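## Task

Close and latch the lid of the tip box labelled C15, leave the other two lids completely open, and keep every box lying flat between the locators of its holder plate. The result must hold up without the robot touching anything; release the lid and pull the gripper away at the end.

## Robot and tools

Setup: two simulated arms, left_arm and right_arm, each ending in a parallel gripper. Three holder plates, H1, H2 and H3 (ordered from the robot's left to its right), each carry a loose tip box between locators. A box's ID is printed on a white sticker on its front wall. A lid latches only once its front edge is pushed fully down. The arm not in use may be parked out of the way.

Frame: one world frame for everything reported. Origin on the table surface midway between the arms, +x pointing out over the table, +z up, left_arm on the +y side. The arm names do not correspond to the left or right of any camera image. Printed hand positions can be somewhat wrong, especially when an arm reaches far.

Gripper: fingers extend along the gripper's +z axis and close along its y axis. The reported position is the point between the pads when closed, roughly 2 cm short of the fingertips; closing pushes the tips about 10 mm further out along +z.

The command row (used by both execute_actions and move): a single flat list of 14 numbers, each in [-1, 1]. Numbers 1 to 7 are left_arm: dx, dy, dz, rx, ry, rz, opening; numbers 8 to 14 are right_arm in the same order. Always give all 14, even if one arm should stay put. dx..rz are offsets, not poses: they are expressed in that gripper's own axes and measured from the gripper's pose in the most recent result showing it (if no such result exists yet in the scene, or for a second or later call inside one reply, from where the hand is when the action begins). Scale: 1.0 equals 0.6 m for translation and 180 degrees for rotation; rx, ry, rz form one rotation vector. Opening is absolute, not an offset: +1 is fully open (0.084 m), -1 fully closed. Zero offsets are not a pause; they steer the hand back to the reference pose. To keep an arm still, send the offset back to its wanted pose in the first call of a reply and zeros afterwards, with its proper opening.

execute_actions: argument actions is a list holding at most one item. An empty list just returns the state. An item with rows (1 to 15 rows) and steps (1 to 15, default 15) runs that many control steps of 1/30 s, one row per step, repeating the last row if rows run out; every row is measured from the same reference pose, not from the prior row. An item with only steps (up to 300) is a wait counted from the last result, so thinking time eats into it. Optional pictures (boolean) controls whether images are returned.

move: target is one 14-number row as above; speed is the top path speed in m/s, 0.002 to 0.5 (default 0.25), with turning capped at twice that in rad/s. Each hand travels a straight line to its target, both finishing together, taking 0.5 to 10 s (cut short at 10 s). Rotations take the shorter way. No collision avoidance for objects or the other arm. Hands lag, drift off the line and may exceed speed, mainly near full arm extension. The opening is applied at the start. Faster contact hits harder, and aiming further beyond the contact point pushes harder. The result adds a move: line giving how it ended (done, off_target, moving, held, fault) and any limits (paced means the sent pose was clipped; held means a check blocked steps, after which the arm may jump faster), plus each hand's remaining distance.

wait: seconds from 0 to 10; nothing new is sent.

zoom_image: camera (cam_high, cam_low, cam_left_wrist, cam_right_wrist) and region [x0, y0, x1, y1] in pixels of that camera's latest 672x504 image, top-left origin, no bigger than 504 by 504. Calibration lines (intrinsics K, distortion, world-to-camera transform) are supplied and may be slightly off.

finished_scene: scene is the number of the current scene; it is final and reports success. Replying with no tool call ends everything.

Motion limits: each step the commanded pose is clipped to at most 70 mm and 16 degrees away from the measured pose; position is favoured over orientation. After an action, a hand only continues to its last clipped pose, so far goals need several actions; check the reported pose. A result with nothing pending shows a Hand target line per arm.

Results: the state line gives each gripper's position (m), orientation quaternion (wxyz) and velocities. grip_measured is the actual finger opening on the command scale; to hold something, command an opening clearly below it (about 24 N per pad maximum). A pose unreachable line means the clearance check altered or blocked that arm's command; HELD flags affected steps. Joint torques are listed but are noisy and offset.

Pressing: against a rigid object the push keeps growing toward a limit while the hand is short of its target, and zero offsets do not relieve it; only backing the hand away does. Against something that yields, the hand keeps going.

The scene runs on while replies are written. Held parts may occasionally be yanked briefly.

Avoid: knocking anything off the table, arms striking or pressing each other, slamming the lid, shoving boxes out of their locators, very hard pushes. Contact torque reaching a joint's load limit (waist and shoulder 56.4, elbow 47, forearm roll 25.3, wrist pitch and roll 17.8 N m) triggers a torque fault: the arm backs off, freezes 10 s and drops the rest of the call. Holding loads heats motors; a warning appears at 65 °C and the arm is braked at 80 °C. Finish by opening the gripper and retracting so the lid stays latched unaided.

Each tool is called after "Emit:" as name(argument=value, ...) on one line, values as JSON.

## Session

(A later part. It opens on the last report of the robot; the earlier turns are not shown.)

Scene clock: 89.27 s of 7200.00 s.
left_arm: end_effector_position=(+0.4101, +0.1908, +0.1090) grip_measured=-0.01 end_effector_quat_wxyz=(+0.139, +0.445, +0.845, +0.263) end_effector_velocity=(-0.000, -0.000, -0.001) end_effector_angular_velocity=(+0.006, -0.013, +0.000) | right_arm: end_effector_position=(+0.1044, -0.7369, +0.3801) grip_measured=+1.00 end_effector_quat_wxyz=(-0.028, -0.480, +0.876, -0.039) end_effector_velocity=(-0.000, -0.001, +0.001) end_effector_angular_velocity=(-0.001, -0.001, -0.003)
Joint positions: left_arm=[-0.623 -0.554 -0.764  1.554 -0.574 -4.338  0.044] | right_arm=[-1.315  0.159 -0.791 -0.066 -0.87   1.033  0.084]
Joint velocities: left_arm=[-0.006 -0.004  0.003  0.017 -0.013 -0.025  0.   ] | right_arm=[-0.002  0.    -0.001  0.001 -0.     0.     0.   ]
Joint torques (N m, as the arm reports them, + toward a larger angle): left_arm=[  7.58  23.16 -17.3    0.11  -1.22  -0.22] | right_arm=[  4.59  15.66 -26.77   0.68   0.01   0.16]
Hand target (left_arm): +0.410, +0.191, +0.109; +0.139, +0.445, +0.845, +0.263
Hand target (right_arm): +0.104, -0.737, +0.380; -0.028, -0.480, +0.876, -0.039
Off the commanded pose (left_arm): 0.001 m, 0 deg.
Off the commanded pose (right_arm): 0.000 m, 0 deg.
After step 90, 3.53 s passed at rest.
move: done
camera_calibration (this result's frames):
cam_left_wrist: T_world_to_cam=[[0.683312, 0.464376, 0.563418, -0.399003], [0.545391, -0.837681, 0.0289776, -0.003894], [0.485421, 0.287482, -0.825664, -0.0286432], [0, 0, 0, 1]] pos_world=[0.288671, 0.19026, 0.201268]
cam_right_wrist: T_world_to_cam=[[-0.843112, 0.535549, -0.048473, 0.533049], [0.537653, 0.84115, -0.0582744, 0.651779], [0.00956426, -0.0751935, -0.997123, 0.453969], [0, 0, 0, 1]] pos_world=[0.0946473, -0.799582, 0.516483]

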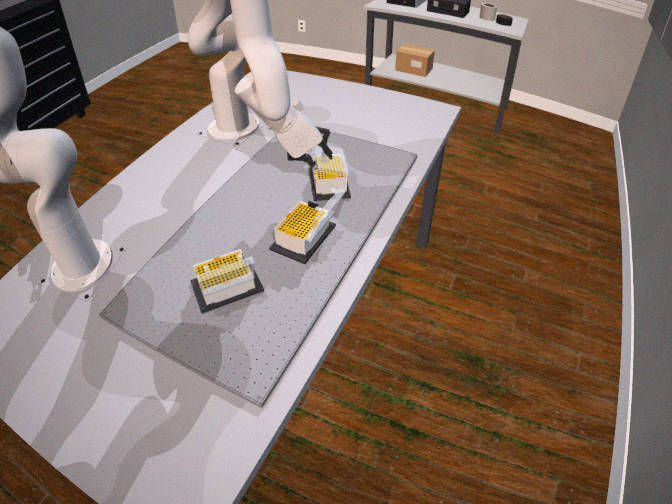

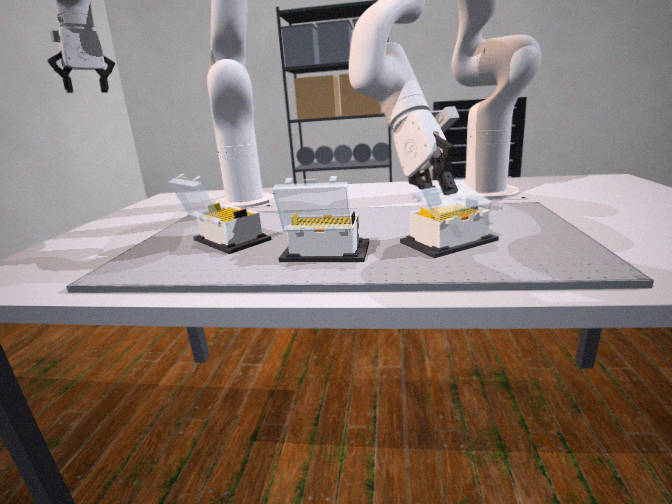

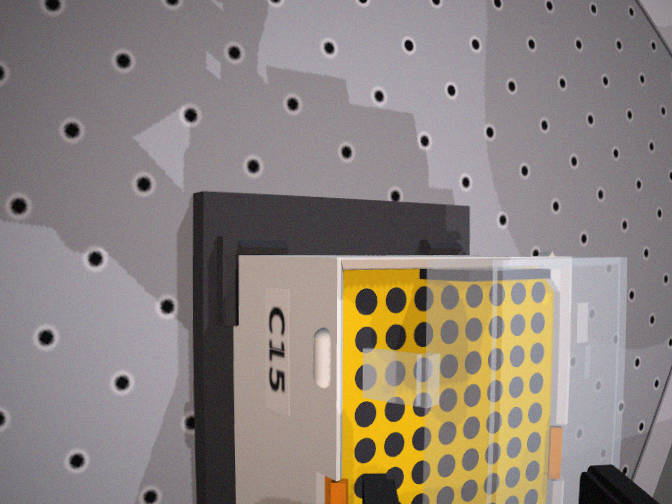

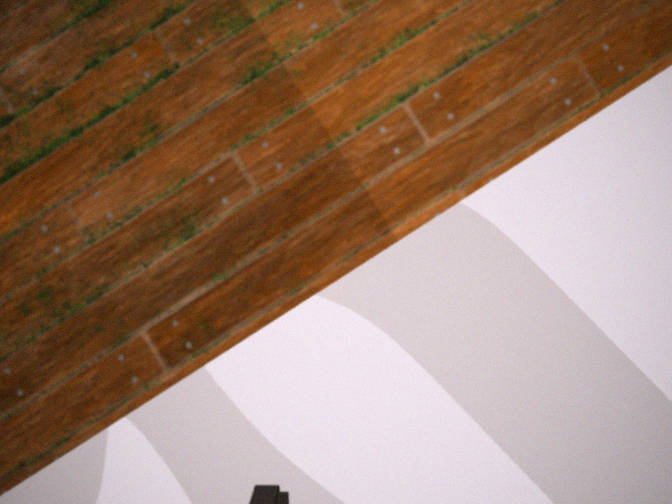

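Emit:
move(target=[0,-0.046,-0.016,0,0,0,0,0,0,0,0,0,0,1], speed=0.012)

Emit:
move(target=[0,-0.0125,0.018,0,0,0,0,0,0,0,0,0,0,1], speed=0.012)

Emit:
zoom_image(camera="cam_low", region=[380,140,510,270])

Scene clock: 97.83 s of 7200.00 s.
left_arm: end_effector_position=(+0.3870, +0.1753, +0.1012) grip_measured=-0.01 end_effector_quat_wxyz=(+0.139, +0.445, +0.845, +0.263) end_effector_velocity=(-0.002, -0.001, -0.001) end_effector_angular_velocity=(-0.000, -0.000, +0.002) | right_arm: end_effector_position=(+0.1044, -0.7369, +0.3801) grip_measured=+1.00 end_effector_quat_wxyz=(-0.028, -0.480, +0.876, -0.039) end_effector_velocity=(+0.000, +0.000, -0.000) end_effector_angular_velocity=(+0.001, -0.001, -0.002)
Joint positions: left_arm=[-0.684 -0.562 -0.746  1.535 -0.586 -4.387  0.044] | right_arm=[-1.315  0.159 -0.791 -0.066 -0.87   1.033  0.084]
Joint velocities: left_arm=[-0.005 -0.001  0.001 -0.003 -0.001 -0.005 -0.   ] | right_arm=[-0.    -0.001 -0.     0.002  0.     0.001  0.   ]
Joint torques (N m, as the arm reports them, + toward a larger angle): left_arm=[  9.53  23.45 -16.61   0.81  -1.2   -0.31] | right_arm=[  5.22  14.23 -26.16   0.1   -0.08   0.04]
Hand target (left_arm): +0.387, +0.175, +0.101; +0.139, +0.445, +0.845, +0.263
Hand target (right_arm): +0.104, -0.737, +0.380; -0.028, -0.480, +0.876, -0.039
Off the commanded pose (left_arm): 0.000 m, 0 deg.
Off the commanded pose (right_arm): 0.000 m, 0 deg.
After step 90, 2.93 s passed at rest.
move: done
camera_calibration (this result's frames):
cam_left_wrist: T_world_to_cam=[[0.683284, 0.464271, 0.563539, -0.371606], [0.545444, -0.837654, 0.0287569, -0.00410348], [0.485401, 0.28773, -0.825589, -0.0194272], [0, 0, 0, 1]] pos_world=[0.265581, 0.174678, 0.193494]
cam_right_wrist: T_world_to_cam=[[-0.843112, 0.535549, -0.048473, 0.533049], [0.537653, 0.84115, -0.0582744, 0.651779], [0.00956434, -0.0751935, -0.997123, 0.453969], [0, 0, 0, 1]] pos_world=[0.0946473, -0.799582, 0.516483]

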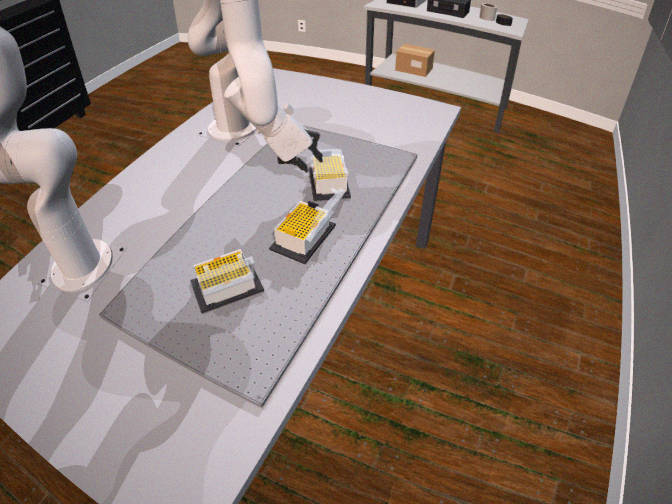

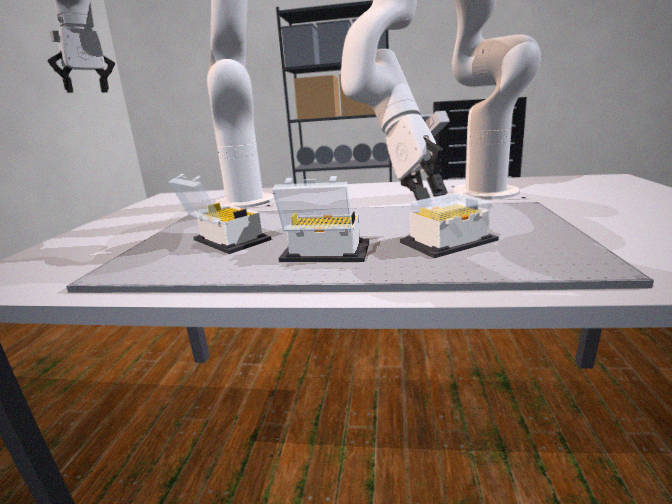

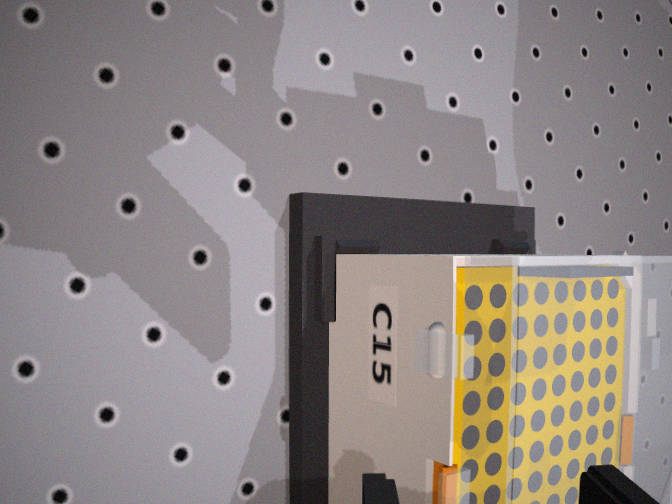

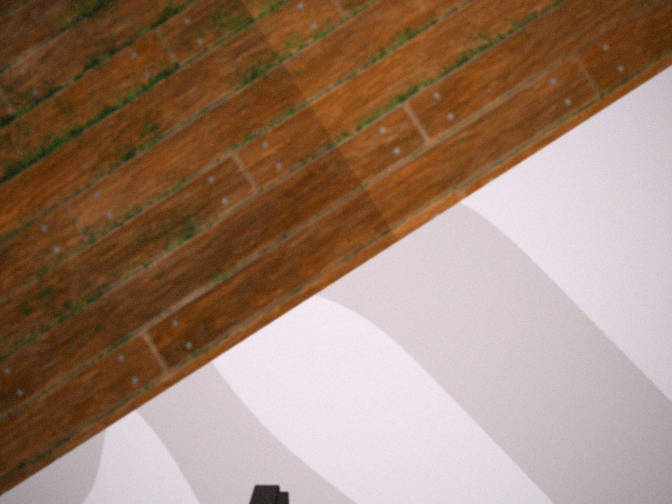

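Scene clock: 99.17 s of 7200.00 s.
left_arm: end_effector_position=(+0.3878, +0.1752, +0.0897) grip_measured=+0.00 end_effector_quat_wxyz=(+0.140, +0.444, +0.845, +0.264) end_effector_velocity=(+0.000, -0.000, -0.002) end_effector_angular_velocity=(-0.000, -0.001, -0.000) | right_arm: end_effector_position=(+0.1044, -0.7369, +0.3801) grip_measured=+1.00 end_effector_quat_wxyz=(-0.028, -0.480, +0.876, -0.039) end_effector_velocity=(+0.001, +0.000, +0.000) end_effector_angular_velocity=(+0.000, -0.001, +0.000)
Joint positions: left_arm=[-0.685 -0.593 -0.752  1.575 -0.589 -4.435  0.044] | right_arm=[-1.315  0.159 -0.791 -0.066 -0.87   1.033  0.084]
Joint velocities: left_arm=[-0.    -0.006 -0.001  0.009 -0.    -0.011  0.001] | right_arm=[ 0.001 -0.    -0.     0.001 -0.     0.     0.   ]
Joint torques (N m, as the arm reports them, + toward a larger angle): left_arm=[ 13.61   7.86 -14.36   0.97   4.    -0.4 ] | right_arm=[  5.15  15.62 -27.05   0.27  -0.08   0.21]
Hand target (left_arm): +0.387, +0.175, +0.088; +0.139, +0.445, +0.845, +0.263
Hand target (right_arm): +0.104, -0.737, +0.380; -0.028, -0.480, +0.876, -0.039
Off the commanded pose (left_arm): 0.002 m, 0 deg.
Off the commanded pose (right_arm): 0.000 m, 0 deg.
move: done
camera_calibration (this result's frames):
cam_left_wrist: T_world_to_cam=[[0.680855, 0.463962, 0.566723, -0.364859], [0.545861, -0.837349, 0.0297256, -0.0044903], [0.488337, 0.289113, -0.823372, -0.0308988], [0, 0, 0, 1]] pos_world=[0.265956, 0.174454, 0.181466]
cam_right_wrist: T_world_to_cam=[[-0.843112, 0.535549, -0.0484731, 0.533049], [0.537653, 0.84115, -0.0582745, 0.651779], [0.00956435, -0.0751937, -0.997123, 0.453969], [0, 0, 0, 1]] pos_world=[0.0946473, -0.799582, 0.516483]

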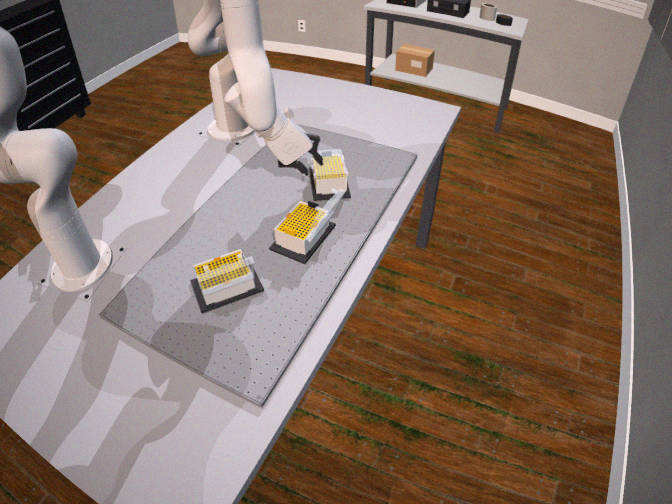

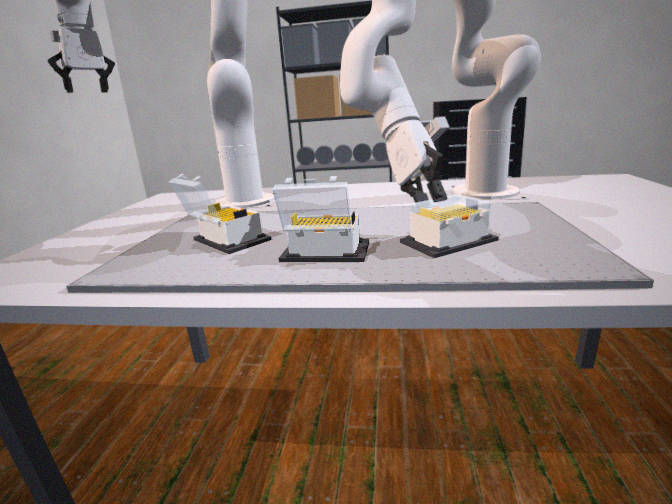

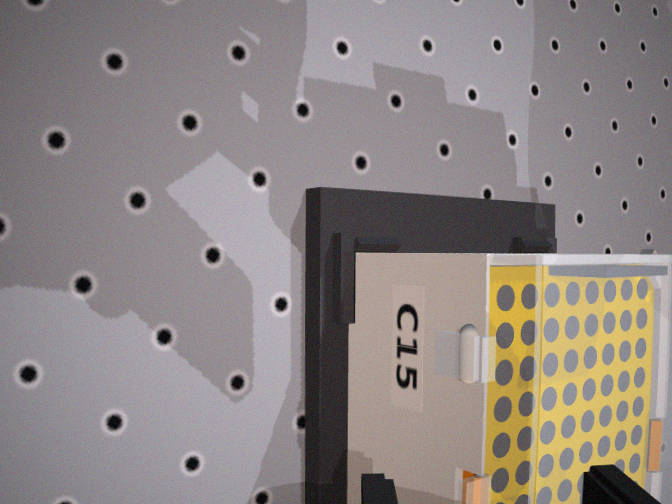

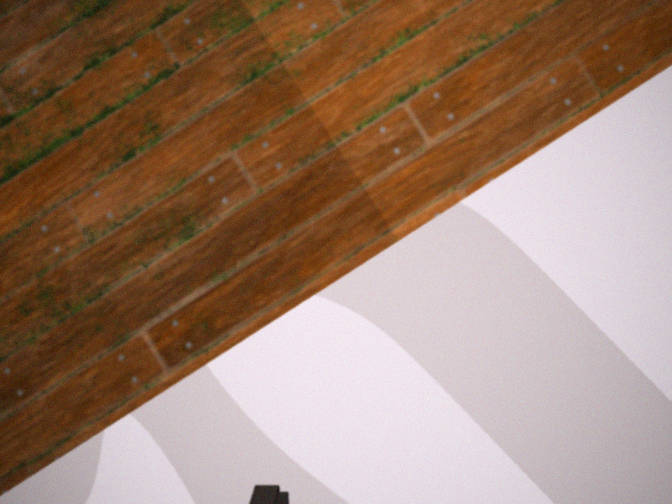

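Region (380, 140, 510, 270) of cam_low's 672x504 image, scaled by 3.877, with more detail than that image has.

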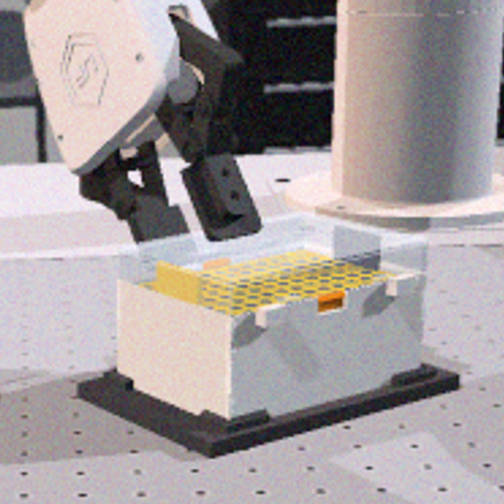

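Emit:
move(target=[0,0.08,-0.27,0,0,0,0,0,0,0,0,0,0,1])

Emit:
zoom_image(camera="cam_left_wrist", region=[200,220,500,504])

Scene clock: 103.80 s of 7200.00 s.
left_arm: end_effector_position=(+0.3436, +0.1449, +0.2492) grip_measured=-0.01 end_effector_quat_wxyz=(+0.141, +0.445, +0.844, +0.264) end_effector_velocity=(-0.000, -0.001, +0.003) end_effector_angular_velocity=(+0.000, +0.001, +0.001) | right_arm: end_effector_position=(+0.1044, -0.7369, +0.3801) grip_measured=+1.00 end_effector_quat_wxyz=(-0.028, -0.480, +0.876, -0.039) end_effector_velocity=(+0.000, -0.000, +0.000) end_effector_angular_velocity=(-0.001, +0.001, +0.002)
Joint positions: left_arm=[-0.808 -0.212 -0.732  1.017 -0.73  -3.884  0.044] | right_arm=[-1.315  0.159 -0.791 -0.066 -0.87   1.033  0.084]
Joint velocities: left_arm=[-0.001  0.004 -0.003 -0.009 -0.004  0.009 -0.   ] | right_arm=[ 0.001 -0.001 -0.001 -0.002  0.    -0.     0.   ]
Joint torques (N m, as the arm reports them, + toward a larger angle): left_arm=[  7.74  15.32 -22.68  -0.36  -0.66  -0.54] | right_arm=[  3.6   16.02 -27.93   1.15  -0.03  -0.05]
Hand target (left_arm): +0.344, +0.145, +0.250; +0.141, +0.444, +0.844, +0.264
Hand target (right_arm): +0.104, -0.737, +0.380; -0.028, -0.480, +0.876, -0.039
Off the commanded pose (left_arm): 0.001 m, 0 deg.
Off the commanded pose (right_arm): 0.000 m, 0 deg.
After step 90, 0.30 s passed at rest.
move: done
camera_calibration (this result's frames):
cam_left_wrist: T_world_to_cam=[[0.681208, 0.4635, 0.566677, -0.411217], [0.544746, -0.838042, 0.0306126, -0.0102755], [0.489089, 0.287841, -0.823371, 0.130712], [0, 0, 0, 1]] pos_world=[0.221792, 0.144363, 0.340966]
cam_right_wrist: T_world_to_cam=[[-0.843112, 0.535549, -0.0484732, 0.533049], [0.537653, 0.84115, -0.0582746, 0.651779], [0.00956434, -0.0751937, -0.997123, 0.453969], [0, 0, 0, 1]] pos_world=[0.0946473, -0.799582, 0.516483]

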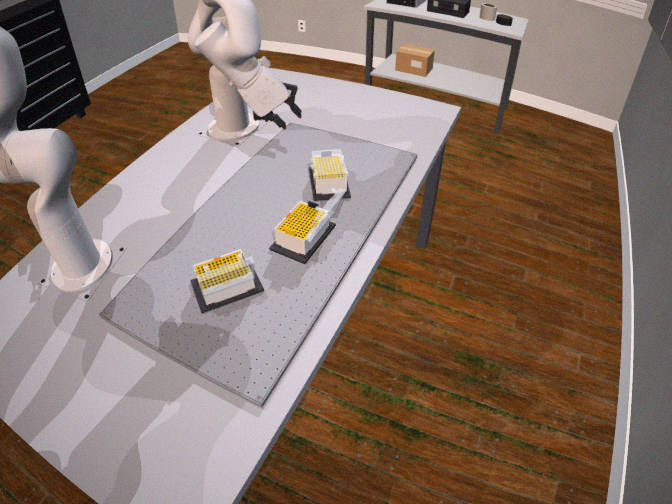

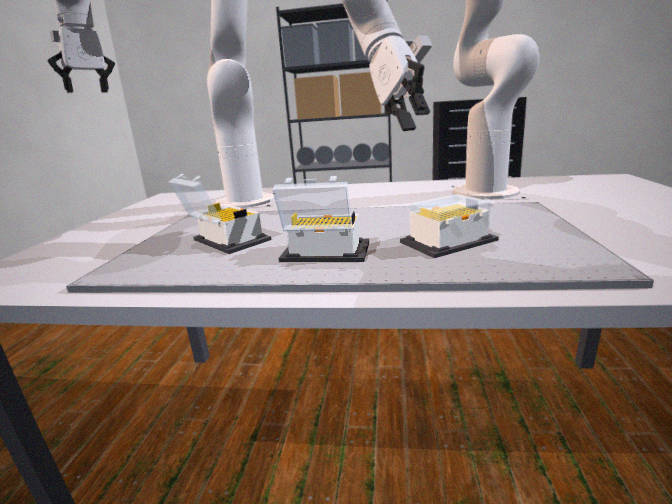

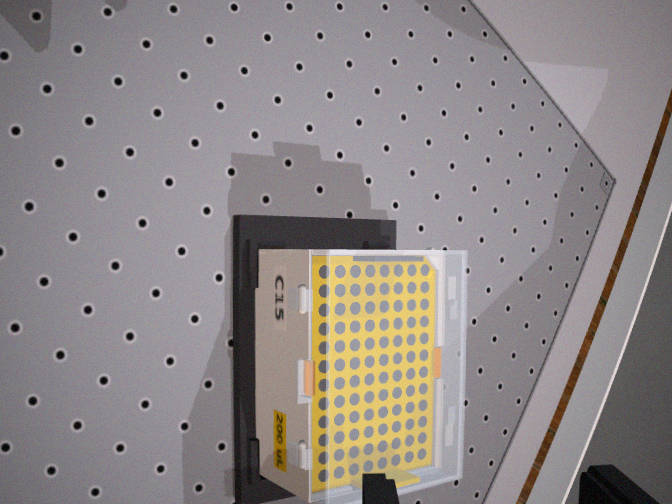

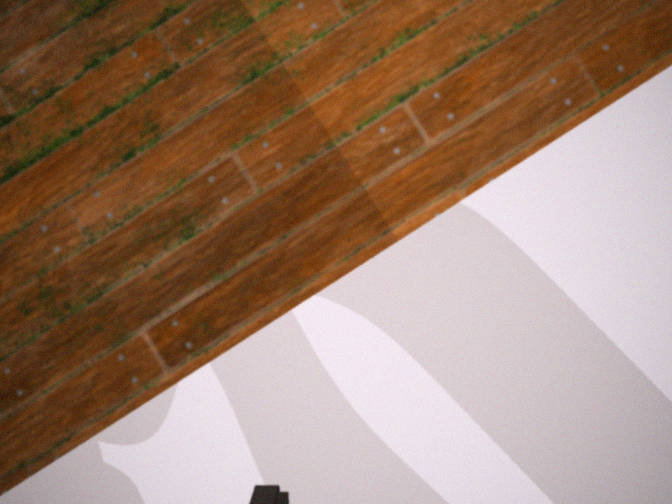

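Region (200, 220, 500, 504) of cam_left_wrist's 672x504 image, scaled by 1.680, with more detail than that image has; it fills the top 477 rows of this view, and the rest is white.

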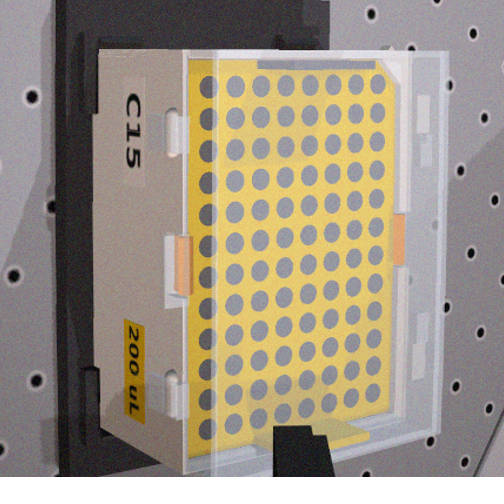

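The lid stayed fully down after release.

Emit:
finished_scene(scene=1)

The scene is finished: the task was done.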